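# Bridge three sticks across the blue disc on posts

## Task

Place all three sticks so that each one's centre line, running from end to end, crosses above the blue disc painted on the table. When finished, no stick may rest on the table, and every post must still be standing close to its starting spot. The sticks must stay put without any robot holding them. Any number of the arms may be used. For reference, the arm feet sit on the tabletop in the scene frame (metres, heading in degrees counter-clockwise from +x): arm1 at x=+0.62, y=+0.00, z=+0.72 heading +180; arm2 at x=-0.31, y=+0.54, z=+0.72 heading -60; arm3 at x=-0.31, y=-0.54, z=+0.72 heading +60. At the end, open the grippers and move the arms away from the sticks.

## Robot and tools

ROBOTS. Three identical i2rt Big YAM arms named arm1, arm2 and arm3, each with six revolute joints, a two-finger gripper and a wrist camera. Reach is roughly 1.0 m from the joint 1 axis. With joints 1 and 6 at 0 and the hand level and pointing ahead, the wrist camera rides on top of the hand looking toward the fingertips. Two room cameras, cam_high and cam_low, are fixed and belong to no arm. The arms do not coordinate; a stalled arm does not pause the others.

FRAMES. Everything uses one scene frame: origin on the floor, +z up. Each foot's heading is given in the task. hand means the point halfway between the fingertips; its z axis runs along the fingers and the fingers open along its y axis. Camera calibration lines follow OpenCV conventions (K in pixels, T_world_to_cam in metres, pos_world the camera position); real cameras may differ slightly from these numbers, and wrist camera poses inherit joint reading errors.

execute_actions. Argument "actions" is a list holding exactly one action, or empty (an empty list only returns state and images). The action is an object keyed by robot name ("arm1", "arm2", "arm3"), each containing "joints": an object of absolute joint targets by name, not offsets. Names and ranges: joint1_rad -2.879 to 2.879 rad (rotation about the foot, positive counter-clockwise viewed from above, 0 = arm extends along its foot heading); joint2_rad 0 to 3.141 (shoulder; 0 points the upper arm back and roughly flat, increasing lifts it up then forward); joint3_rad 0 to 3.019 (elbow; 0 folded, increasing opens); joint4_rad -1.692 to 1.57 (hand pitch, positive raises fingers); joint5_rad -1.57 to 1.57 (hand sideways swing, positive toward the arm's right); joint6_rad -2.094 to 2.094 (hand roll, positive clockwise seen from behind); gripper_m 0 to 0.093 metres, the fingertip gap. Any subset of joints and robots may appear; all listed motions start together and may finish at different times. Omitted joints may still be driving toward earlier targets. Unknown keys or out-of-range numbers make the whole call rejected with nothing moving. One action runs at most 15 s. Joints move at different speeds, so the hand can sweep a wide arc between postures. Optional "cameras": list of names from arm1_cam_wrist, arm2_cam_wrist, arm3_cam_wrist, cam_high, cam_low, all; omitted, null or ["all"] gives every camera, [] gives none. The "pictures" line lists image order.

wait: "seconds" 0 to 10; commands nothing, returns state and images. zoom_image: "camera" plus "region" [x0, y0, x1, y1] in pixels of that camera's most recent full image, origin top-left, at most 504 by 504. read_manual: optional "section", only "licences"; moves nothing. finished_scene: "scene" integer, ends that scene irreversibly after the last command is held; the result reports success. Replying without any tool call ends everything.

RESULT LINES. joint_positions gives current joint values; done tolerances are ±0.045, 0.14, 0.09, 0.055, 0.03, 0.035 rad for joints 1-6 and ±0.003 m for the gripper. Joint torques list the drive outputs for the six arm joints; they carry per-arm offsets, scale and noise and are nonzero even unloaded. joint_status reports how each commanded motion finished: "off_target" (stopped short and may still push), "contact_stop" or "time_out" (target dropped, joint holds where it stopped, though a time_out joint can keep a nearby target and keep pushing), "not_followed" (a self/arm collision check blocked the arm's targets; gripper targets still run, and blocked targets may be retried on later actions). "joint command not followed" with a "cause:" line marks such blocking. on_its_own lists what a joint is doing without being commanded; "held at" is the target held, not the position. Sending a joint its reported position relieves pushing. Tiny target changes may produce no motion. A joint bearing weight may sag. MOTOR HOT appears from 85 °C; at 100 °C an OVER-TEMPERATURE FAULT drops that arm and its keys show "limit_stop_at_motor_heat" (resend targets afterwards). If a call reports a stop, later motion calls in the same reply are skipped.

AVOID. The arms do not halt on contact and can press hard; sustained pushing overheats motors. A hard squeeze between two robots ends the run; hard impacts may too. The inter-arm check ignores fingers, gripper housings and wrist cameras and may react late. Objects touching robots are fine. Do not knock anything off or out of the work area, do not topple posts, and avoid dropping, slipping or slamming sticks. Loose objects may occasionally get a brief nudge, so check the final arrangement. Release the sticks and retract the arms before finishing.

Each tool is called as name(argument=value, ...) on one line, values as JSON.

## Session

execute_actions(actions=[])

Scene clock: 0.00 s.
Joint torques (N m, as the arm reports them, + toward a larger angle): no reading
arm1.joint_positions: joint1_rad=+0.162 joint2_rad=+0.534 joint3_rad=+1.448 joint4_rad=-1.325 joint5_rad=+0.052 joint6_rad=+0.055 gripper_m=+0.095
arm1.joint_status: not commanded
arm1.hand: x=+0.4346 y=-0.0206 z=+1.3324 quat_wxyz=(-0.043, -0.834, -0.035, +0.548) (m; scene frame)
arm2.joint_positions: joint1_rad=-0.022 joint2_rad=+0.454 joint3_rad=+1.351 joint4_rad=-1.503 joint5_rad=-0.175 joint6_rad=-0.395 gripper_m=+0.094
arm2.joint_status: not commanded
arm2.hand: x=-0.2155 y=+0.4184 z=+1.3047 quat_wxyz=(-0.391, -0.267, -0.841, +0.260) (m; scene frame)
arm3.joint_positions: joint1_rad=+0.335 joint2_rad=+0.550 joint3_rad=+1.446 joint4_rad=-1.233 joint5_rad=-0.075 joint6_rad=+0.341 gripper_m=+0.094
arm3.joint_status: not commanded
arm3.hand: x=-0.2901 y=-0.3363 z=+1.3549 quat_wxyz=(-0.355, +0.428, -0.692, -0.460) (m; scene frame)
pictures: arm1_cam_wrist, arm2_cam_wrist, arm3_cam_wrist, cam_high, cam_low
Images, in order (width x height): arm1_cam_wrist 504x504, arm2_cam_wrist 504x504, arm3_cam_wrist 504x504, cam_high 504x504, cam_low 504x504.

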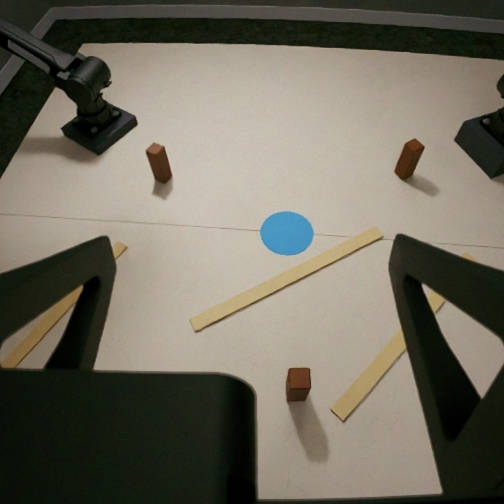

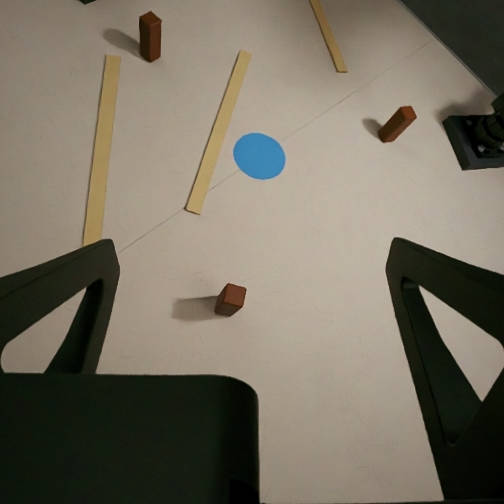

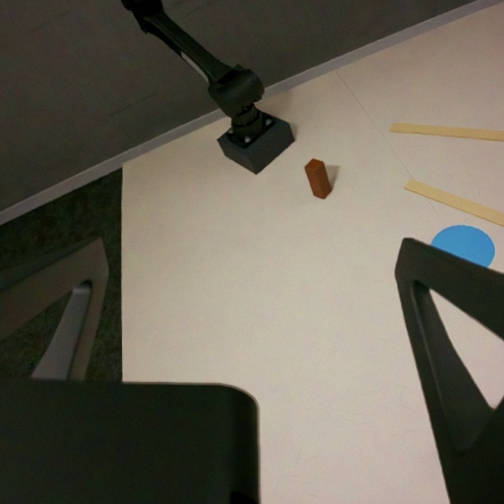

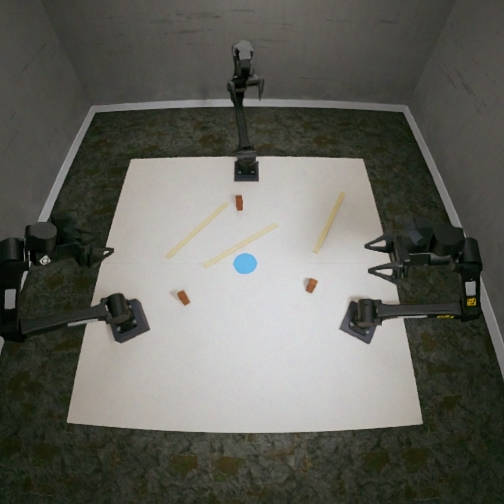

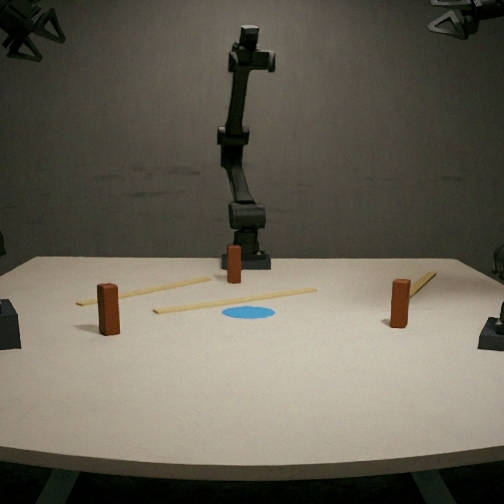

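zoom_image(camera="cam_high", region=[140, 170, 360, 330])

zoom_image(camera="cam_low", region=[60, 230, 460, 350])

zoom_image(camera="arm1_cam_wrist", region=[100, 120, 480, 430])

Region (140, 170, 360, 330) of cam_high's 504x504 image, scaled by 2.291, with more detail than that image has; it fills the top 367 rows of this view, and the rest is white.

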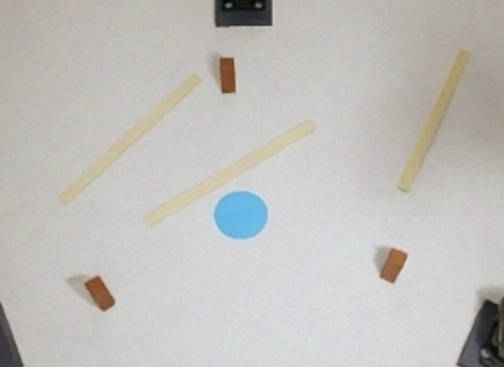

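Region (60, 230, 460, 350) of cam_low's 504x504 image, scaled by 1.260, with more detail than that image has; it fills the top 151 rows of this view, and the rest is white.

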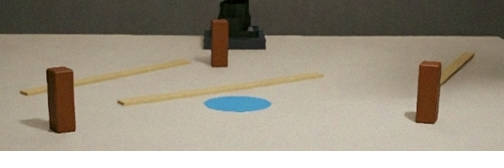

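Region (100, 120, 480, 430) of arm1_cam_wrist's 504x504 image, scaled by 1.326, with more detail than that image has; it fills the top 411 rows of this view, and the rest is white.

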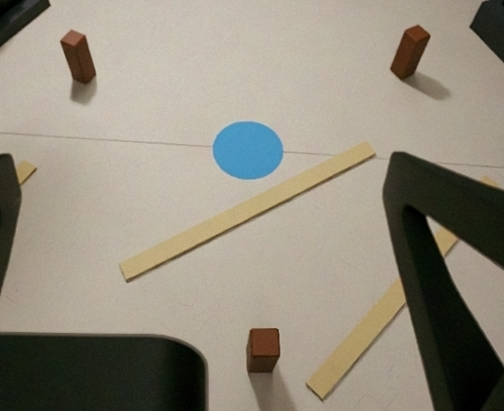

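execute_actions(actions=[{"arm1":{"joints":{"joint1_rad":0,"joint2_rad":1.387,"joint3_rad":0.84,"joint4_rad":-1.02,"joint5_rad":0,"joint6_rad":0}},"arm2":{"joints":{"joint1_rad":0,"joint2_rad":1.387,"joint3_rad":0.84,"joint4_rad":-1.02,"joint5_rad":0,"joint6_rad":0}},"arm3":{"joints":{"joint1_rad":0,"joint2_rad":1.387,"joint3_rad":0.84,"joint4_rad":-1.02,"joint5_rad":0,"joint6_rad":0}}}])

Scene clock: 99.17 s.
Joint torques (N m, as the arm reports them, + toward a larger angle): arm1=[-1.08 -6.34  8.05  0.42 -0.11 -0.27] | arm2=[-0.61 -8.63  9.37  0.9   0.12  0.03] | arm3=[-0.82 -6.74 10.8   0.26  0.07 -0.16]
arm1.joint_positions: joint1_rad=+0.003 joint2_rad=+1.390 joint3_rad=+0.820 joint4_rad=-1.027 joint5_rad=+0.002 joint6_rad=+0.017 gripper_m=+0.095
arm1.joint_status: all done
arm1.hand: x=+0.2844 y=-0.0039 z=+0.8102 quat_wxyz=(-0.001, -1.000, +0.001, -0.011) (m; scene frame)
arm2.joint_positions: joint1_rad=-0.015 joint2_rad=+1.379 joint3_rad=+0.823 joint4_rad=-1.032 joint5_rad=-0.004 joint6_rad=-0.009 gripper_m=+0.094
arm2.joint_status: all done
arm2.hand: x=-0.1560 y=+0.2380 z=+0.8556 quat_wxyz=(+0.006, -0.517, -0.856, -0.004) (m; scene frame)
arm3.joint_positions: joint1_rad=+0.003 joint2_rad=+1.375 joint3_rad=+0.814 joint4_rad=-1.024 joint5_rad=-0.002 joint6_rad=+0.012 gripper_m=+0.094
arm3.joint_status: all done
arm3.hand: x=-0.1460 y=-0.2461 z=+0.8189 quat_wxyz=(+0.002, +0.499, -0.867, +0.003) (m; scene frame)
pictures: arm1_cam_wrist, arm2_cam_wrist, arm3_cam_wrist, cam_high, cam_low
camera_calibration (this result's frames):
arm1_cam_wrist: T_world_to_cam=[[0.00528052, 0.99998, -0.00334207, 0.00811392], [0.796407, -0.00218435, 0.604757, -0.716836], [0.604738, -0.00585508, -0.796403, 0.595366], [0, 0, 0, 1]] pos_world=[0.210811, -0.00619367, 0.90769]
arm2_cam_wrist: T_world_to_cam=[[-0.887854, -0.460102, 0.00469717, -0.0350384], [-0.368636, 0.717387, 0.591154, -0.726198], [-0.275361, 0.523127, -0.806545, 0.646278], [0, 0, 0, 1]] pos_world=[-0.120852, 0.166759, 0.950711]
arm3_cam_wrist: T_world_to_cam=[[0.872519, -0.488571, 0.00305842, 0.00541538], [-0.393918, -0.699751, 0.595968, -0.717418], [-0.289033, -0.521198, -0.803002, 0.61078], [0, 0, 0, 1]] pos_world=[-0.110794, -0.181031, 0.917999]
Images, in order (width x height): arm1_cam_wrist 504x504, arm2_cam_wrist 504x504, arm3_cam_wrist 504x504, cam_high 504x504, cam_low 504x504.

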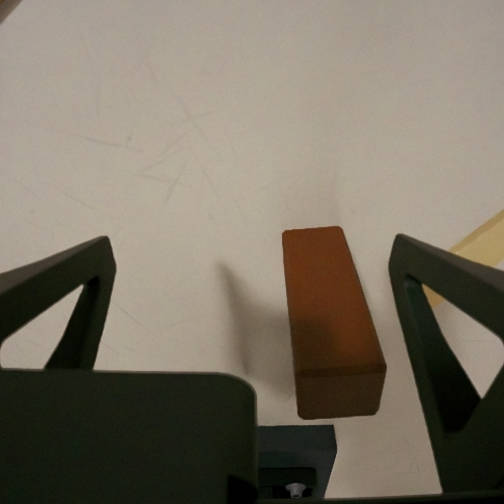

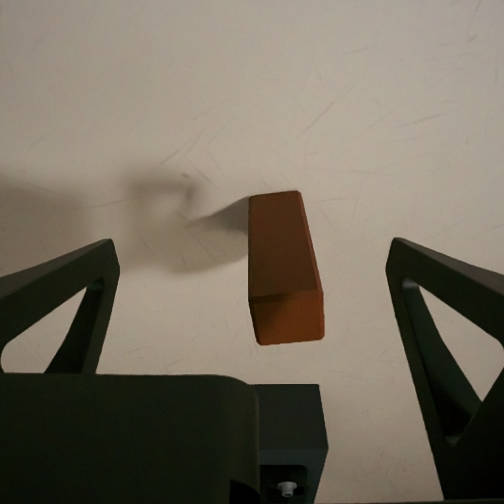

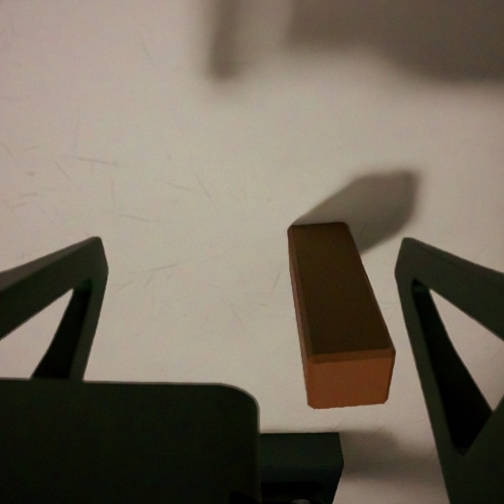

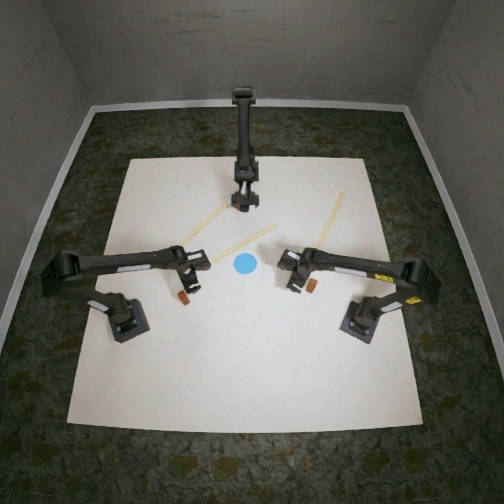

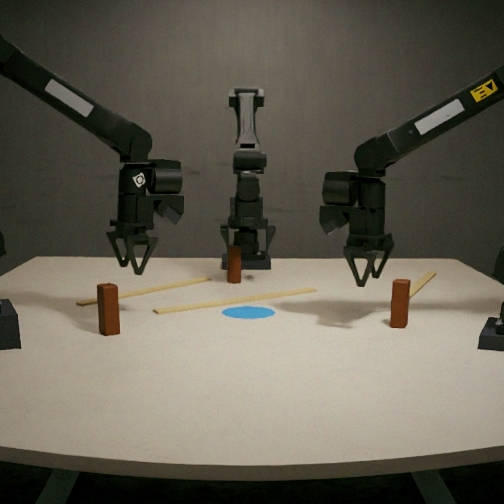

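execute_actions(actions=[{"arm1":{"joints":{"joint3_rad":1.07,"joint4_rad":-1.206}},"arm2":{"joints":{"joint3_rad":1.2,"joint4_rad":-1.227}},"arm3":{"joints":{"joint3_rad":1.272,"joint4_rad":-1.222}}}], cameras=[])

execute_actions(actions=[{"arm1":{"joints":{"joint1_rad":-0.45,"joint6_rad":0.277}},"arm2":{"joints":{"joint1_rad":0.155,"joint3_rad":1.561,"joint6_rad":0.11}},"arm3":{"joints":{"joint1_rad":-0.826,"joint6_rad":0.72}}}], cameras=[])

execute_actions(actions=[{"arm1":{"joints":{"joint2_rad":1.435}},"arm2":{"joints":{"joint2_rad":1.904}},"arm3":{"joints":{"joint2_rad":1.622}}}])

Scene clock: 151.60 s.
Joint torques (N m, as the arm reports them, + toward a larger angle): arm1=[-1.01 -7.2  10.25 -0.15 -0.1  -0.26] | arm2=[ -0.58 -10.25  12.33   0.31   0.12   0.05] | arm3=[-0.86 -8.48 13.09 -0.01  0.13 -0.16]
arm1.joint_positions: joint1_rad=+0.003 joint2_rad=+1.390 joint3_rad=+1.030 joint4_rad=-1.195 joint5_rad=+0.002 joint6_rad=+0.017 gripper_m=+0.095
arm1.joint_status: all done
arm1.hand: x=+0.2386 y=-0.0043 z=+0.8816 quat_wxyz=(-0.002, -1.000, +0.001, +0.009) (m; scene frame)
arm2.joint_positions: joint1_rad=-0.015 joint2_rad=+1.382 joint3_rad=+1.166 joint4_rad=-1.216 joint5_rad=-0.004 joint6_rad=-0.008 gripper_m=+0.094
arm2.joint_status: all done
arm2.hand: x=-0.1155 y=+0.1601 z=+0.9779 quat_wxyz=(-0.060, -0.516, -0.854, +0.037) (m; scene frame)
arm3.joint_positions: joint1_rad=+0.003 joint2_rad=+1.380 joint3_rad=+1.235 joint4_rad=-1.207 joint5_rad=-0.002 joint6_rad=+0.012 gripper_m=+0.094
arm3.joint_status: all done
arm3.hand: x=-0.0913 y=-0.1477 z=+0.9742 quat_wxyz=(-0.099, +0.496, -0.861, -0.057) (m; scene frame)
pictures: none
No camera images: the call's "cameras" was empty. Leave "cameras" out to get every camera's image.

Scene clock: 153.27 s.
Joint torques (N m, as the arm reports them, + toward a larger angle): arm1=[-0.31 -7.38 10.28 -0.18 -0.01  0.04] | arm2=[ -1.99 -11.09  13.52   1.15   0.03   0.05] | arm3=[-0.07 -8.07 13.11 -0.16  0.1   0.06]
arm1.joint_positions: joint1_rad=-0.456 joint2_rad=+1.390 joint3_rad=+1.030 joint4_rad=-1.195 joint5_rad=+0.000 joint6_rad=+0.260 gripper_m=+0.095
arm1.joint_status: all done
arm1.hand: x=+0.2758 y=+0.1653 z=+0.8807 quat_wxyz=(-0.002, -0.939, +0.345, +0.008) (m; scene frame)
arm2.joint_positions: joint1_rad=+0.160 joint2_rad=+1.384 joint3_rad=+1.523 joint4_rad=-1.223 joint5_rad=-0.002 joint6_rad=+0.102 gripper_m=+0.094
arm2.joint_status: all done
arm2.hand: x=-0.0005 y=+0.1305 z=+1.1386 quat_wxyz=(-0.222, -0.475, -0.846, +0.097) (m; scene frame)
arm3.joint_positions: joint1_rad=-0.827 joint2_rad=+1.380 joint3_rad=+1.235 joint4_rad=-1.207 joint5_rad=+0.000 joint6_rad=+0.708 gripper_m=+0.094
arm3.joint_status: all done
arm3.hand: x=+0.1251 y=-0.4378 z=+0.9746 quat_wxyz=(-0.101, -0.237, -0.965, -0.053) (m; scene frame)
pictures: none
No camera images: the call's "cameras" was empty. Leave "cameras" out to get every camera's image.

Scene clock: 154.73 s.
Joint torques (N m, as the arm reports them, + toward a larger angle): arm1=[-0.31 -7.75 10.09 -0.26 -0.01  0.03] | arm2=[ -2.   -19.03  10.81   0.22   0.04   0.05] | arm3=[  0.6  -12.97  11.99  -0.59   0.08   0.07]
arm1.joint_positions: joint1_rad=-0.456 joint2_rad=+1.439 joint3_rad=+1.030 joint4_rad=-1.195 joint5_rad=+0.000 joint6_rad=+0.260 gripper_m=+0.095
arm1.joint_status: all done
arm1.hand: x=+0.2759 y=+0.1651 z=+0.8632 quat_wxyz=(-0.004, -0.939, +0.345, -0.016) (m; scene frame)
arm2.joint_positions: joint1_rad=+0.160 joint2_rad=+1.921 joint3_rad=+1.536 joint4_rad=-1.223 joint5_rad=-0.002 joint6_rad=+0.102 gripper_m=+0.094
arm2.joint_status: all done
arm2.hand: x=+0.0287 y=+0.0905 z=+0.8619 quat_wxyz=(+0.016, -0.490, -0.872, -0.006) (m; scene frame)
arm3.joint_positions: joint1_rad=-0.827 joint2_rad=+1.643 joint3_rad=+1.237 joint4_rad=-1.208 joint5_rad=+0.000 joint6_rad=+0.708 gripper_m=+0.094
arm3.joint_status: all done
arm3.hand: x=+0.1348 y=-0.4353 z=+0.8610 quat_wxyz=(+0.016, -0.239, -0.971, +0.006) (m; scene frame)
pictures: arm1_cam_wrist, arm2_cam_wrist, arm3_cam_wrist, cam_high, cam_low
camera_calibration (this result's frames):
arm1_cam_wrist: T_world_to_cam=[[0.649934, 0.759989, 0.00188363, -0.303441], [0.599621, -0.514309, 0.61314, -0.61018], [0.466948, -0.397371, -0.789972, 0.740852], [0, 0, 0, 1]] pos_world=[0.217153, 0.211184, 0.95995]
arm2_cam_wrist: T_world_to_cam=[[-0.856628, -0.515814, 0.0111058, 0.0596217], [-0.40434, 0.684559, 0.606538, -0.56534], [-0.320464, 0.515088, -0.794977, 0.771478], [0, 0, 0, 1]] pos_world=[0.0697151, 0.0203831, 0.955545]
arm3_cam_wrist: T_world_to_cam=[[-0.449174, -0.893215, 0.0202573, -0.34494], [-0.700285, 0.366054, 0.612866, -0.273616], [-0.554836, 0.261098, -0.789927, 0.992243], [0, 0, 0, 1]] pos_world=[0.203985, -0.46702, 0.958477]
Images, in order (width x height): arm1_cam_wrist 504x504, arm2_cam_wrist 504x504, arm3_cam_wrist 504x504, cam_high 504x504, cam_low 504x504.

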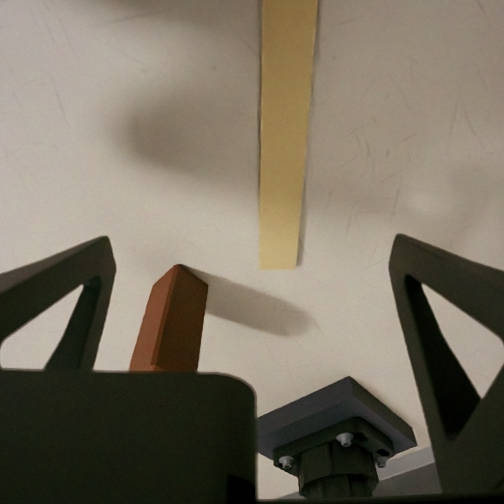

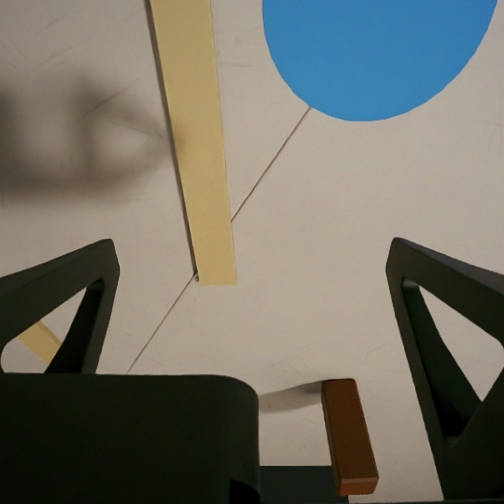

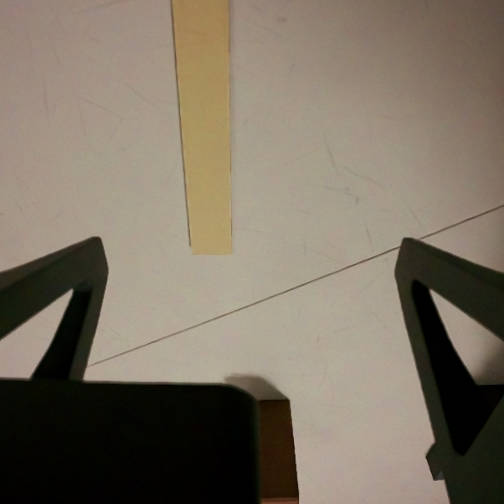

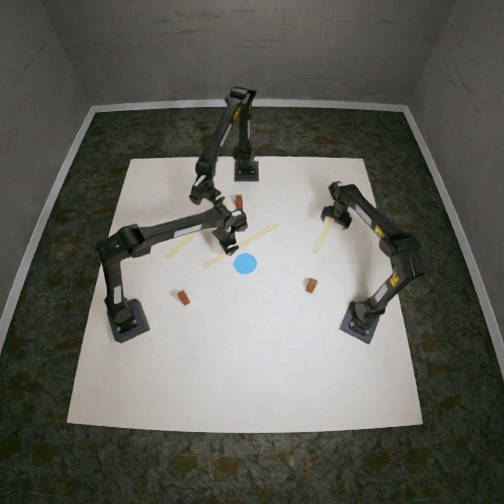

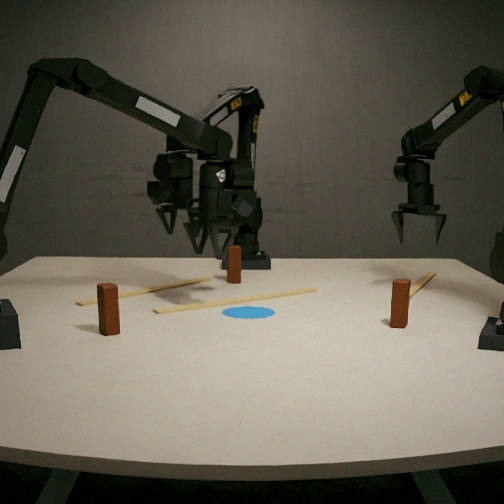

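execute_actions(actions=[{"arm1":{"joints":{"joint1_rad":-0.5,"joint6_rad":0.23,"joint2_rad":1.62,"joint3_rad":0.91,"joint4_rad":-0.86}},"arm2":{"joints":{"joint1_rad":0.21,"joint6_rad":0.17,"joint2_rad":2.04,"joint3_rad":1.45,"joint4_rad":-0.97}},"arm3":{"joints":{"joint1_rad":-0.761,"joint6_rad":0.79,"joint2_rad":1.77,"joint3_rad":1.13,"joint4_rad":-0.92}}}])

Scene clock: 171.77 s.
Joint torques (N m, as the arm reports them, + toward a larger angle): arm1=[-0.73 -9.58  6.74  0.61 -0.01 -0.26] | arm2=[ -1.61 -19.34   8.6    0.83   0.05   0.06] | arm3=[ -0.49 -13.11   9.31   0.66   0.07   0.13]
arm1.joint_positions: joint1_rad=-0.501 joint2_rad=+1.637 joint3_rad=+0.898 joint4_rad=-0.873 joint5_rad=+0.000 joint6_rad=+0.247 gripper_m=+0.095
arm1.joint_status: all done
arm1.hand: x=+0.2787 y=+0.1820 z=+0.7467 quat_wxyz=(-0.005, -0.933, +0.359, -0.020) (m; scene frame)
arm2.joint_positions: joint1_rad=+0.205 joint2_rad=+2.057 joint3_rad=+1.438 joint4_rad=-0.982 joint5_rad=-0.002 joint6_rad=+0.161 gripper_m=+0.094
arm2.joint_status: all done
arm2.hand: x=+0.0499 y=+0.1044 z=+0.7541 quat_wxyz=(+0.014, -0.496, -0.868, -0.004) (m; scene frame)
arm3.joint_positions: joint1_rad=-0.758 joint2_rad=+1.787 joint3_rad=+1.114 joint4_rad=-0.936 joint5_rad=+0.000 joint6_rad=+0.778 gripper_m=+0.094
arm3.joint_status: all done
arm3.hand: x=+0.1287 y=-0.4036 z=+0.7563 quat_wxyz=(+0.014, -0.238, -0.971, +0.007) (m; scene frame)
pictures: arm1_cam_wrist, arm2_cam_wrist, arm3_cam_wrist, cam_high, cam_low
camera_calibration (this result's frames):
arm1_cam_wrist: T_world_to_cam=[[0.673336, 0.739328, 0.0034776, -0.321774], [0.57893, -0.53017, 0.619484, -0.52779], [0.459845, -0.415108, -0.785002, 0.655761], [0, 0, 0, 1]] pos_world=[0.220667, 0.23029, 0.84285]
arm2_cam_wrist: T_world_to_cam=[[-0.863634, -0.503973, 0.0121597, 0.0845514], [-0.396408, 0.693812, 0.601237, -0.498216], [-0.311444, 0.514428, -0.798978, 0.688003], [0, 0, 0, 1]] pos_world=[0.0897988, 0.0343517, 0.848218]
arm3_cam_wrist: T_world_to_cam=[[-0.448908, -0.893363, 0.0196165, -0.31684], [-0.703345, 0.366796, 0.608906, -0.221608], [-0.551169, 0.259545, -0.793, 0.89907], [0, 0, 0, 1]] pos_world=[0.197441, -0.435117, 0.854116]
Images, in order (width x height): arm1_cam_wrist 504x504, arm2_cam_wrist 504x504, arm3_cam_wrist 504x504, cam_high 504x504, cam_low 504x504.

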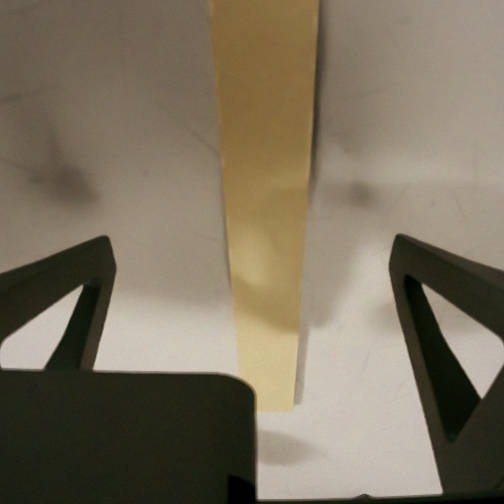

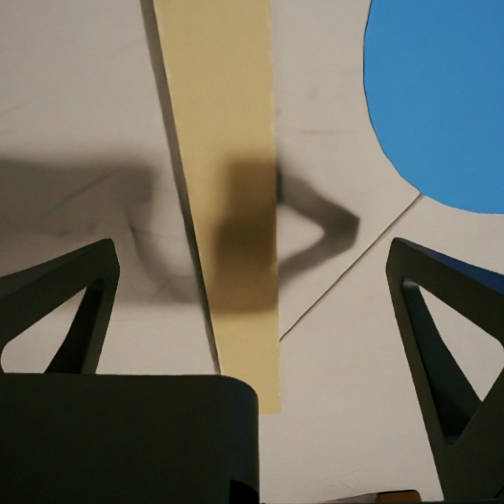

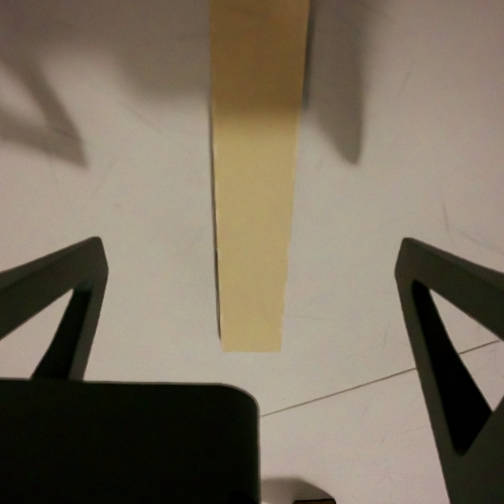

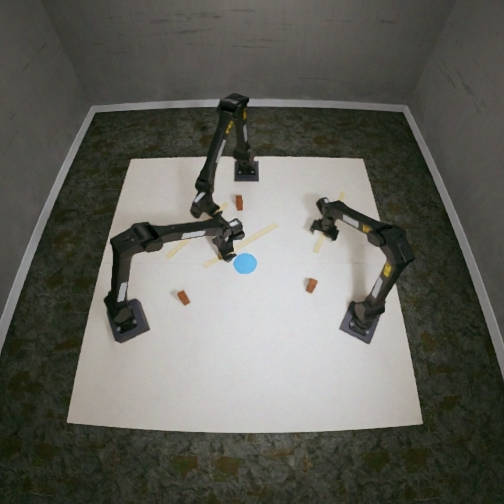

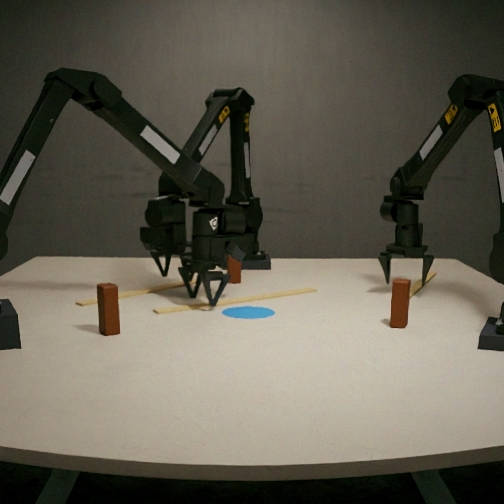

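execute_actions(actions=[{"arm1":{"joints":{"joint2_rad":1.673,"joint4_rad":-0.81}},"arm2":{"joints":{"joint2_rad":2.09,"joint4_rad":-0.93,"joint6_rad":0.21}},"arm3":{"joints":{"joint2_rad":1.835,"joint4_rad":-0.86}}}], cameras=["cam_low","arm1_cam_wrist"])

Scene clock: 179.30 s.
Joint torques (N m, as the arm reports them, + toward a larger angle): arm1=[-0.79 -8.77  6.52  0.68 -0.01 -0.26] | arm2=[ -1.34 -16.76   8.59   0.91   0.05   0.03] | arm3=[  0.22 -11.5    8.87   0.77   0.04   0.04]
arm1.joint_positions: joint1_rad=-0.501 joint2_rad=+1.674 joint3_rad=+0.898 joint4_rad=-0.823 joint5_rad=+0.000 joint6_rad=+0.247 gripper_m=+0.095
arm1.joint_status: all done
arm1.hand: x=+0.2723 y=+0.1852 z=+0.7327 quat_wxyz=(-0.005, -0.933, +0.359, -0.013) (m; scene frame)
arm2.joint_positions: joint1_rad=+0.205 joint2_rad=+2.071 joint3_rad=+1.438 joint4_rad=-0.943 joint5_rad=-0.002 joint6_rad=+0.201 gripper_m=+0.094
arm2.joint_status: all done
arm2.hand: x=+0.0546 y=+0.0987 z=+0.7464 quat_wxyz=(+0.002, -0.513, -0.858, +0.001) (m; scene frame)
arm3.joint_positions: joint1_rad=-0.758 joint2_rad=+1.820 joint3_rad=+1.114 joint4_rad=-0.877 joint5_rad=+0.000 joint6_rad=+0.778 gripper_m=+0.094
arm3.joint_status: all done
arm3.hand: x=+0.1385 y=-0.4005 z=+0.7416 quat_wxyz=(+0.002, -0.239, -0.971, +0.000) (m; scene frame)
pictures: arm1_cam_wrist, cam_low
camera_calibration (this result's frames):
arm1_cam_wrist: T_world_to_cam=[[0.673414, 0.739266, 0.000360093, -0.317601], [0.585723, -0.533845, 0.609867, -0.50779], [0.451046, -0.410482, -0.792504, 0.656033], [0, 0, 0, 1]] pos_world=[0.2154, 0.233, 0.829707]
Images, in order (width x height): arm1_cam_wrist 504x504, cam_low 504x504.

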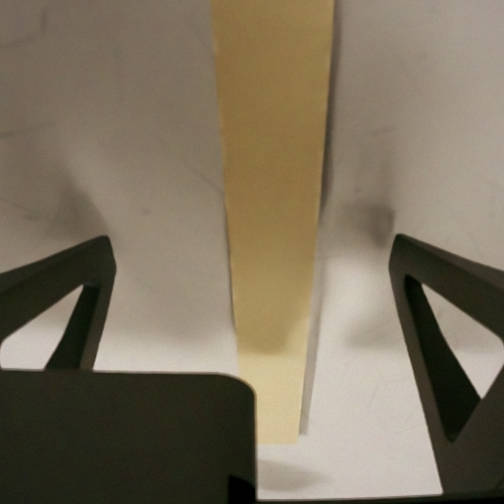

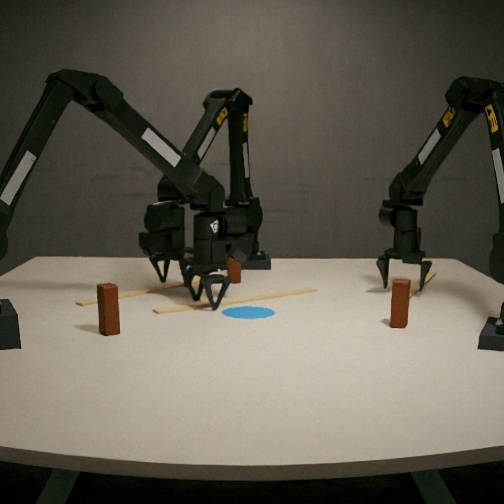

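execute_actions(actions=[{"arm1":{"joints":{"joint2_rad":1.708}},"arm2":{"joints":{"joint2_rad":2.125}},"arm3":{"joints":{"joint2_rad":1.868}}}], cameras=["arm1_cam_wrist","arm2_cam_wrist","arm3_cam_wrist"])

Scene clock: 184.43 s.
Joint torques (N m, as the arm reports them, + toward a larger angle): arm1=[-0.74 -7.84  6.43  0.54  0.   -0.26] | arm2=[ -1.36 -15.     8.48   0.77   0.06   0.04] | arm3=[ -0.03 -11.56   8.83   0.84   0.05   0.11]
arm1.joint_positions: joint1_rad=-0.501 joint2_rad=+1.690 joint3_rad=+0.898 joint4_rad=-0.820 joint5_rad=+0.000 joint6_rad=+0.246 gripper_m=+0.095
arm1.joint_status: all done
arm1.hand: x=+0.2735 y=+0.1845 z=+0.7269 quat_wxyz=(-0.006, -0.933, +0.359, -0.020) (m; scene frame)
arm2.joint_positions: joint1_rad=+0.205 joint2_rad=+2.082 joint3_rad=+1.439 joint4_rad=-0.939 joint5_rad=-0.002 joint6_rad=+0.204 gripper_m=+0.094
arm2.joint_status: all done
arm2.hand: x=+0.0542 y=+0.0995 z=+0.7407 quat_wxyz=(+0.005, -0.514, -0.858, -0.001) (m; scene frame)
arm3.joint_positions: joint1_rad=-0.758 joint2_rad=+1.853 joint3_rad=+1.114 joint4_rad=-0.876 joint5_rad=+0.000 joint6_rad=+0.778 gripper_m=+0.094
arm3.joint_status: all done
arm3.hand: x=+0.1340 y=-0.4019 z=+0.7267 quat_wxyz=(+0.016, -0.239, -0.971, +0.008) (m; scene frame)
pictures: arm1_cam_wrist, arm2_cam_wrist, arm3_cam_wrist
camera_calibration (this result's frames):
arm1_cam_wrist: T_world_to_cam=[[0.672787, 0.73983, 0.00298304, -0.319674], [0.579656, -0.529625, 0.619271, -0.511297], [0.459735, -0.414908, -0.785172, 0.643791], [0, 0, 0, 1]] pos_world=[0.215476, 0.232823, 0.823072]
arm2_cam_wrist: T_world_to_cam=[[-0.884288, -0.466861, 0.00869256, 0.0858738], [-0.373656, 0.718667, 0.586429, -0.477782], [-0.280028, 0.515324, -0.809954, 0.687528], [0, 0, 0, 1]] pos_world=[0.0899376, 0.0291579, 0.836305]
arm3_cam_wrist: T_world_to_cam=[[-0.44912, -0.893161, 0.023575, -0.315113], [-0.69987, 0.368082, 0.612126, -0.202744], [-0.555404, 0.258418, -0.790409, 0.876346], [0, 0, 0, 1]] pos_world=[0.203308, -0.433284, 0.824205]
Images, in order (width x height): arm1_cam_wrist 504x504, arm2_cam_wrist 504x504, arm3_cam_wrist 504x504.

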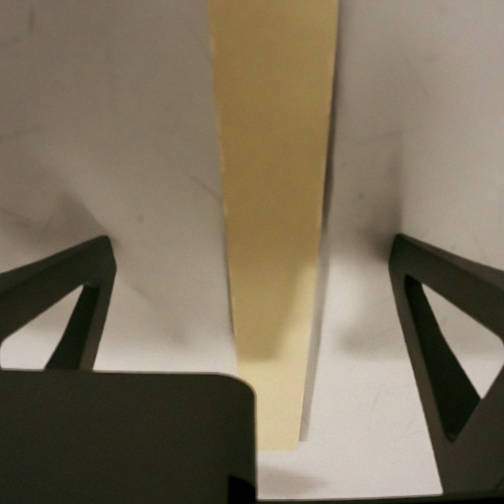

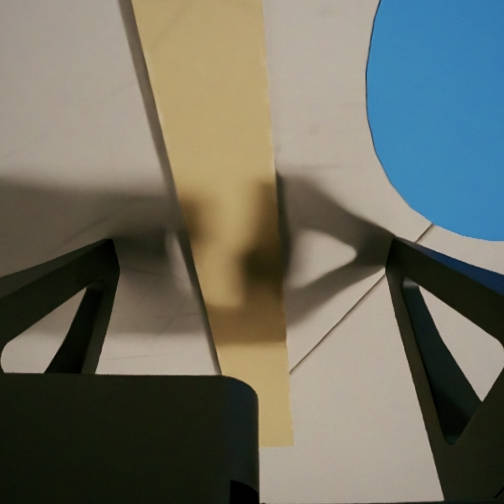

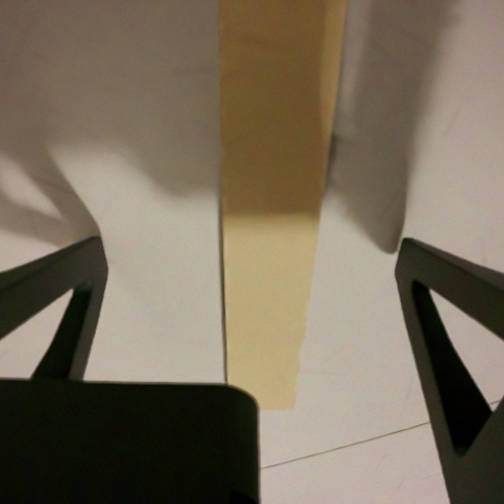

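execute_actions(actions=[{"arm2":{"joints":{"joint6_rad":0.09,"joint2_rad":2.1}}}], cameras=[])

execute_actions(actions=[{"arm1":{"joints":{"gripper_m":0.0}},"arm2":{"joints":{"gripper_m":0.0}},"arm3":{"joints":{"gripper_m":0.0}}}], cameras=["arm1_cam_wrist","arm2_cam_wrist","arm3_cam_wrist"])

Scene clock: 192.10 s.
Joint torques (N m, as the arm reports them, + toward a larger angle): arm1=[-0.66 -7.74  6.43  0.54  0.01 -0.26] | arm2=[ -1.36 -16.82   8.53   0.54   0.05  -0.18] | arm3=[  0.17 -12.1    8.9    0.65   0.14   0.1 ]
arm1.joint_positions: joint1_rad=-0.501 joint2_rad=+1.690 joint3_rad=+0.898 joint4_rad=-0.820 joint5_rad=+0.000 joint6_rad=+0.246 gripper_m=+0.095
arm1.joint_status: not commanded
arm1.hand: x=+0.2735 y=+0.1845 z=+0.7269 quat_wxyz=(-0.006, -0.933, +0.359, -0.020) (m; scene frame)
arm2.joint_positions: joint1_rad=+0.205 joint2_rad=+2.082 joint3_rad=+1.439 joint4_rad=-0.933 joint5_rad=-0.002 joint6_rad=+0.105 gripper_m=+0.094
arm2.joint_status: all done
arm2.hand: x=+0.0552 y=+0.0982 z=+0.7407 quat_wxyz=(+0.002, -0.471, -0.882, +0.000) (m; scene frame)
arm3.joint_positions: joint1_rad=-0.758 joint2_rad=+1.853 joint3_rad=+1.114 joint4_rad=-0.876 joint5_rad=+0.000 joint6_rad=+0.778 gripper_m=+0.094
arm3.joint_status: not commanded
arm3.hand: x=+0.1340 y=-0.4019 z=+0.7267 quat_wxyz=(+0.016, -0.239, -0.971, +0.008) (m; scene frame)
pictures: none
No camera images: the call's "cameras" was empty. Leave "cameras" out to get every camera's image.

Scene clock: 192.83 s.
Joint torques (N m, as the arm reports them, + toward a larger angle): arm1=[-0.68 -7.85  6.44  0.51  0.   -0.25] | arm2=[ -1.42 -16.82   8.52   0.54   0.08  -0.12] | arm3=[ -0.72 -12.4    8.87   0.67   0.11   0.01]
arm1.joint_positions: joint1_rad=-0.501 joint2_rad=+1.690 joint3_rad=+0.898 joint4_rad=-0.819 joint5_rad=+0.000 joint6_rad=+0.245 gripper_m=+0.027
arm1.joint_status: gripper_m off_target (ended at +0.027, target +0.000)
arm1.hand: x=+0.2733 y=+0.1846 z=+0.7269 quat_wxyz=(-0.006, -0.933, +0.359, -0.019) (m; scene frame)
arm2.joint_positions: joint1_rad=+0.206 joint2_rad=+2.082 joint3_rad=+1.439 joint4_rad=-0.933 joint5_rad=-0.003 joint6_rad=+0.098 gripper_m=+0.027
arm2.joint_status: gripper_m off_target (ended at +0.027, target +0.000)
arm2.hand: x=+0.0554 y=+0.0984 z=+0.7407 quat_wxyz=(+0.002, -0.468, -0.884, +0.000) (m; scene frame)
arm3.joint_positions: joint1_rad=-0.758 joint2_rad=+1.853 joint3_rad=+1.114 joint4_rad=-0.876 joint5_rad=+0.000 joint6_rad=+0.780 gripper_m=+0.026
arm3.joint_status: gripper_m off_target (ended at +0.026, target +0.000)
arm3.hand: x=+0.1341 y=-0.4018 z=+0.7267 quat_wxyz=(+0.016, -0.240, -0.971, +0.008) (m; scene frame)
pictures: arm1_cam_wrist, arm2_cam_wrist, arm3_cam_wrist
camera_calibration (this result's frames):
arm1_cam_wrist: T_world_to_cam=[[0.672229, 0.740338, 0.0027644, -0.31941], [0.580486, -0.529392, 0.618693, -0.510999], [0.459505, -0.414298, -0.785628, 0.64418], [0, 0, 0, 1]] pos_world=[0.21534, 0.232835, 0.82312]
arm2_cam_wrist: T_world_to_cam=[[-0.829718, -0.558143, 0.00668355, 0.0939292], [-0.45087, 0.677212, 0.581464, -0.464527], [-0.329066, 0.479437, -0.813545, 0.697312], [0, 0, 0, 1]] pos_world=[0.0979551, 0.0326917, 0.836772]
arm3_cam_wrist: T_world_to_cam=[[-0.450831, -0.892304, 0.0233636, -0.314321], [-0.699399, 0.369388, 0.611877, -0.202046], [-0.55461, 0.259512, -0.790608, 0.876864], [0, 0, 0, 1]] pos_world=[0.203301, -0.433393, 0.824227]
Images, in order (width x height): arm1_cam_wrist 504x504, arm2_cam_wrist 504x504, arm3_cam_wrist 504x504.

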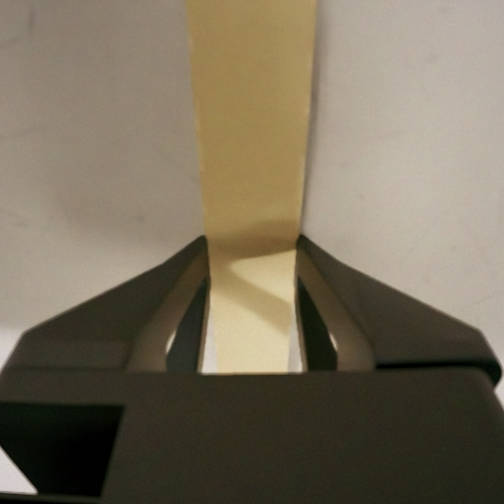

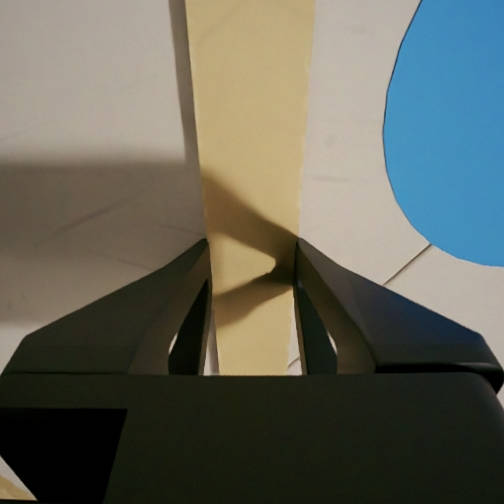

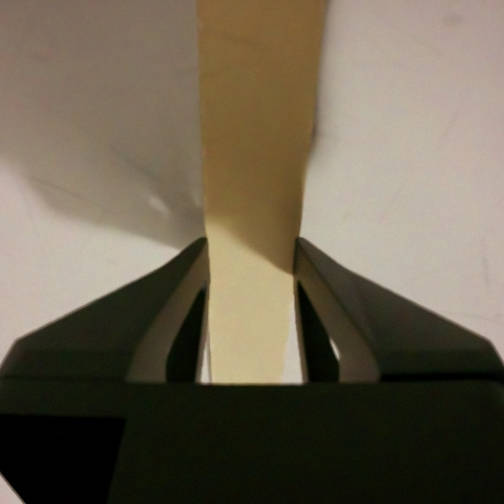

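execute_actions(actions=[{"arm1":{"joints":{"joint2_rad":1.43,"joint3_rad":1.07,"joint4_rad":-1.21}},"arm2":{"joints":{"joint2_rad":1.9,"joint3_rad":1.56,"joint4_rad":-1.23}},"arm3":{"joints":{"joint2_rad":1.62,"joint3_rad":1.27,"joint4_rad":-1.22}}}], cameras=["cam_low","cam_high"])

Scene clock: 201.00 s.
Joint torques (N m, as the arm reports them, + toward a larger angle): arm1=[-0.8  -7.8   9.7  -0.2   0.   -0.25] | arm2=[ -1.39 -16.4   11.23   0.06   0.08  -0.12] | arm3=[ 0.4  -9.62 11.57 -0.46  0.03  0.12]
arm1.joint_positions: joint1_rad=-0.501 joint2_rad=+1.436 joint3_rad=+1.035 joint4_rad=-1.200 joint5_rad=+0.000 joint6_rad=+0.245 gripper_m=+0.027
arm1.joint_status: all done
arm1.hand: x=+0.2828 y=+0.1805 z=+0.8658 quat_wxyz=(-0.005, -0.933, +0.359, -0.014) (m; scene frame)
arm2.joint_positions: joint1_rad=+0.206 joint2_rad=+1.887 joint3_rad=+1.533 joint4_rad=-1.221 joint5_rad=-0.003 joint6_rad=+0.098 gripper_m=+0.027
arm2.joint_status: all done
arm2.hand: x=+0.0496 y=+0.1062 z=+0.8787 quat_wxyz=(+0.001, -0.468, -0.884, +0.000) (m; scene frame)
arm3.joint_positions: joint1_rad=-0.758 joint2_rad=+1.609 joint3_rad=+1.244 joint4_rad=-1.207 joint5_rad=+0.000 joint6_rad=+0.780 gripper_m=+0.026
arm3.joint_status: all done
arm3.hand: x=+0.1298 y=-0.4035 z=+0.8788 quat_wxyz=(-0.003, -0.240, -0.971, -0.003) (m; scene frame)
pictures: cam_high, cam_low
Images, in order (width x height): cam_high 504x504, cam_low 504x504.

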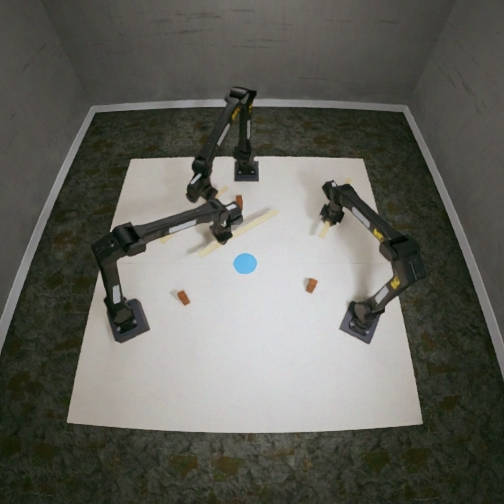

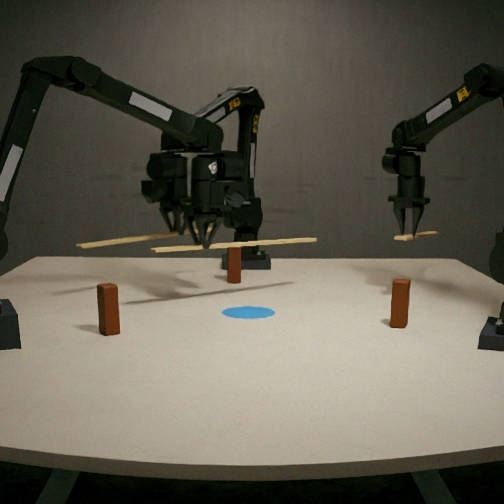

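execute_actions(actions=[{"arm2":{"joints":{"joint2_rad":1.41,"joint3_rad":1.2,"joint4_rad":-1.2,"joint1_rad":-0.068,"joint6_rad":0.17}},"arm3":{"joints":{"joint2_rad":1.4,"joint3_rad":1.1}}}], cameras=[])

execute_actions(actions=[{"arm2":{"joints":{"joint3_rad":0.93,"joint4_rad":-0.932}},"arm3":{"joints":{"joint2_rad":1.233,"joint3_rad":0.9,"joint4_rad":-1.05}},"arm1":{"joints":{"joint2_rad":1.36,"joint3_rad":1.0,"joint4_rad":-1.04}}}], cameras=["cam_high"])

execute_actions(actions=[{"arm1":{"joints":{"joint1_rad":-0.06,"joint6_rad":0.18}},"arm3":{"joints":{"joint1_rad":-0.1,"joint6_rad":0.135}}}], cameras=["cam_high","cam_low"])

Scene clock: 259.57 s.
Joint torques (N m, as the arm reports them, + toward a larger angle): arm1=[-0.74 -7.95  9.76 -0.22  0.   -0.25] | arm2=[ -0.87 -10.11   9.77   0.88  -0.11   0.03] | arm3=[-0.38 -9.29 10.55  0.11  0.09  0.09]
arm1.joint_positions: joint1_rad=-0.501 joint2_rad=+1.436 joint3_rad=+1.035 joint4_rad=-1.200 joint5_rad=+0.000 joint6_rad=+0.245 gripper_m=+0.027
arm1.joint_status: not commanded
arm1.hand: x=+0.2828 y=+0.1805 z=+0.8658 quat_wxyz=(-0.005, -0.933, +0.359, -0.014) (m; scene frame)
arm2.joint_positions: joint1_rad=-0.080 joint2_rad=+1.401 joint3_rad=+1.198 joint4_rad=-1.204 joint5_rad=+0.002 joint6_rad=+0.163 gripper_m=+0.027
arm2.joint_status: all done
arm2.hand: x=-0.1356 y=+0.1347 z=+0.9837 quat_wxyz=(-0.072, -0.613, -0.786, +0.042) (m; scene frame)
arm3.joint_positions: joint1_rad=-0.758 joint2_rad=+1.399 joint3_rad=+1.086 joint4_rad=-1.213 joint5_rad=+0.000 joint6_rad=+0.780 gripper_m=+0.026
arm3.joint_status: all done
arm3.hand: x=+0.0698 y=-0.4218 z=+0.9058 quat_wxyz=(-0.022, -0.240, -0.971, -0.015) (m; scene frame)
pictures: none
No camera images: the call's "cameras" was empty. Leave "cameras" out to get every camera's image.

Scene clock: 260.60 s.
Joint torques (N m, as the arm reports them, + toward a larger angle): arm1=[-0.76 -7.97  7.61  1.09  0.   -0.25] | arm2=[-0.86 -9.4   9.48  1.33 -0.11  0.04] | arm3=[ 0.43 -7.46 10.12  1.11  0.04  0.02]
arm1.joint_positions: joint1_rad=-0.501 joint2_rad=+1.373 joint3_rad=+0.999 joint4_rad=-1.057 joint5_rad=+0.000 joint6_rad=+0.245 gripper_m=+0.027
arm1.joint_status: all done
arm1.hand: x=+0.2640 y=+0.1906 z=+0.8780 quat_wxyz=(+0.005, -0.931, +0.358, +0.070) (m; scene frame)
arm2.joint_positions: joint1_rad=-0.080 joint2_rad=+1.408 joint3_rad=+0.919 joint4_rad=-0.948 joint5_rad=+0.002 joint6_rad=+0.163 gripper_m=+0.027
arm2.joint_status: all done
arm2.hand: x=-0.1522 y=+0.1723 z=+0.8800 quat_wxyz=(-0.059, -0.613, -0.787, +0.035) (m; scene frame)
arm3.joint_positions: joint1_rad=-0.758 joint2_rad=+1.241 joint3_rad=+0.894 joint4_rad=-1.072 joint5_rad=+0.000 joint6_rad=+0.780 gripper_m=+0.026
arm3.joint_status: all done
arm3.hand: x=+0.0333 y=-0.4330 z=+0.8913 quat_wxyz=(-0.068, -0.239, -0.968, -0.042) (m; scene frame)
pictures: cam_high
Images, in order (width x height): cam_high 504x504.

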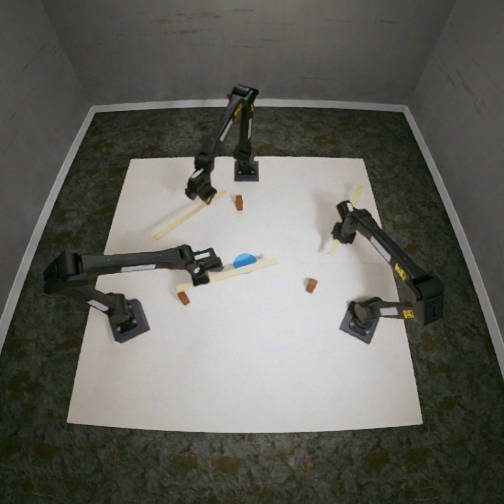

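Scene clock: 262.23 s.
Joint torques (N m, as the arm reports them, + toward a larger angle): arm1=[-1.26 -7.85  7.64  1.    0.02 -0.25] | arm2=[-0.88 -9.78  9.49  1.28 -0.11  0.05] | arm3=[-0.18 -7.07 10.13  1.3   0.05 -0.08]
arm1.joint_positions: joint1_rad=-0.053 joint2_rad=+1.373 joint3_rad=+0.999 joint4_rad=-1.054 joint5_rad=-0.001 joint6_rad=+0.195 gripper_m=+0.027
arm1.joint_status: all done
arm1.hand: x=+0.2162 y=+0.0175 z=+0.8791 quat_wxyz=(-0.009, -0.990, +0.117, +0.072) (m; scene frame)
arm2.joint_positions: joint1_rad=-0.080 joint2_rad=+1.408 joint3_rad=+0.919 joint4_rad=-0.948 joint5_rad=+0.002 joint6_rad=+0.163 gripper_m=+0.027
arm2.joint_status: not commanded
arm2.hand: x=-0.1522 y=+0.1723 z=+0.8800 quat_wxyz=(-0.059, -0.613, -0.787, +0.035) (m; scene frame)
arm3.joint_positions: joint1_rad=-0.101 joint2_rad=+1.241 joint3_rad=+0.894 joint4_rad=-1.068 joint5_rad=-0.001 joint6_rad=+0.148 gripper_m=+0.026
arm3.joint_status: all done
arm3.hand: x=-0.1017 y=-0.2438 z=+0.8912 quat_wxyz=(-0.071, +0.391, -0.917, -0.041) (m; scene frame)
pictures: cam_high, cam_low
Images, in order (width x height): cam_high 504x504, cam_low 504x504.

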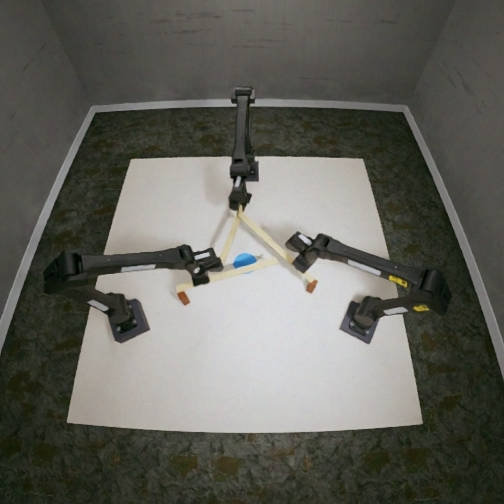

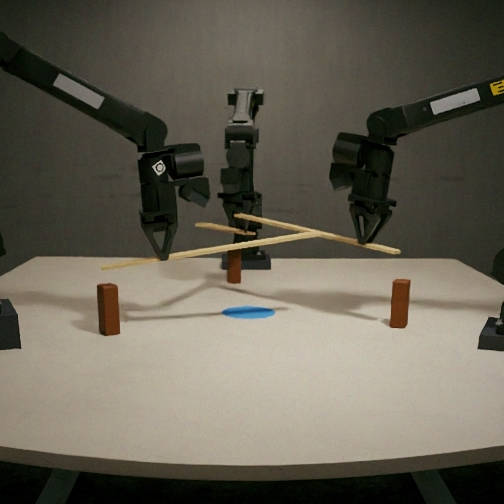

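execute_actions(actions=[{"arm1":{"joints":{"joint3_rad":0.945,"joint4_rad":-1.0}},"arm3":{"joints":{"joint3_rad":0.8,"joint4_rad":-0.985}},"arm2":{"joints":{"joint1_rad":-0.05}}}], cameras=["cam_low","cam_high"])

Scene clock: 285.70 s.
Joint torques (N m, as the arm reports them, + toward a larger angle): arm1=[-1.31 -7.61  7.78  1.03  0.03 -0.25] | arm2=[-0.72 -9.73  9.48  1.3  -0.11  0.04] | arm3=[-0.11 -6.89 10.53  1.08  0.04 -0.16]
arm1.joint_positions: joint1_rad=-0.053 joint2_rad=+1.373 joint3_rad=+0.940 joint4_rad=-1.017 joint5_rad=-0.001 joint6_rad=+0.195 gripper_m=+0.027
arm1.joint_status: all done
arm1.hand: x=+0.2303 y=+0.0168 z=+0.8576 quat_wxyz=(-0.008, -0.991, +0.118, +0.061) (m; scene frame)
arm2.joint_positions: joint1_rad=-0.062 joint2_rad=+1.408 joint3_rad=+0.919 joint4_rad=-0.948 joint5_rad=+0.002 joint6_rad=+0.163 gripper_m=+0.027
arm2.joint_status: all done
arm2.hand: x=-0.1460 y=+0.1751 z=+0.8800 quat_wxyz=(-0.059, -0.606, -0.792, +0.034) (m; scene frame)
arm3.joint_positions: joint1_rad=-0.101 joint2_rad=+1.241 joint3_rad=+0.784 joint4_rad=-1.006 joint5_rad=-0.001 joint6_rad=+0.147 gripper_m=+0.026
arm3.joint_status: all done
arm3.hand: x=-0.1178 y=-0.2666 z=+0.8507 quat_wxyz=(-0.050, +0.392, -0.918, -0.029) (m; scene frame)
pictures: cam_high, cam_low
Images, in order (width x height): cam_high 504x504, cam_low 504x504.

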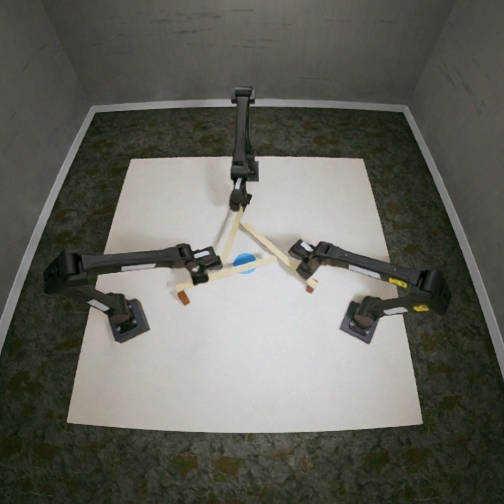

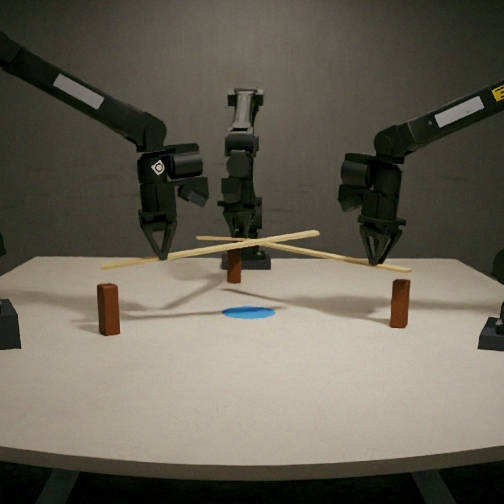

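execute_actions(actions=[{"arm1":{"joints":{"joint4_rad":-0.95}},"arm3":{"joints":{"joint4_rad":-0.94}},"arm2":{"joints":{"joint3_rad":0.89,"joint4_rad":-0.855}}}], cameras=["cam_low"])

Scene clock: 298.67 s.
Joint torques (N m, as the arm reports them, + toward a larger angle): arm1=[-1.3  -7.58  7.83  1.16  0.03 -0.24] | arm2=[-0.73 -9.69  8.77  1.42 -0.11  0.04] | arm3=[ 0.54 -6.9  10.5   1.3   0.01 -0.09]
arm1.joint_positions: joint1_rad=-0.053 joint2_rad=+1.373 joint3_rad=+0.940 joint4_rad=-0.968 joint5_rad=-0.001 joint6_rad=+0.195 gripper_m=+0.027
arm1.joint_status: all done
arm1.hand: x=+0.2184 y=+0.0173 z=+0.8593 quat_wxyz=(-0.010, -0.989, +0.117, +0.086) (m; scene frame)
arm2.joint_positions: joint1_rad=-0.062 joint2_rad=+1.408 joint3_rad=+0.887 joint4_rad=-0.872 joint5_rad=+0.002 joint6_rad=+0.163 gripper_m=+0.027
arm2.joint_status: all done
arm2.hand: x=-0.1441 y=+0.1708 z=+0.8708 quat_wxyz=(-0.078, -0.605, -0.791, +0.045) (m; scene frame)
arm3.joint_positions: joint1_rad=-0.101 joint2_rad=+1.241 joint3_rad=+0.784 joint4_rad=-0.962 joint5_rad=-0.001 joint6_rad=+0.147 gripper_m=+0.026
arm3.joint_status: all done
arm3.hand: x=-0.1116 y=-0.2579 z=+0.8522 quat_wxyz=(-0.069, +0.391, -0.917, -0.040) (m; scene frame)
pictures: cam_low
Images, in order (width x height): cam_low 504x504.

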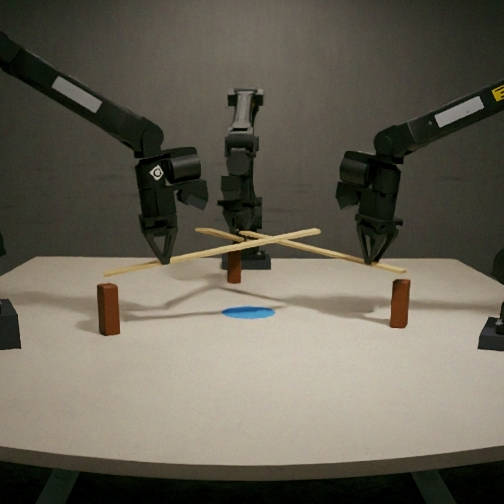

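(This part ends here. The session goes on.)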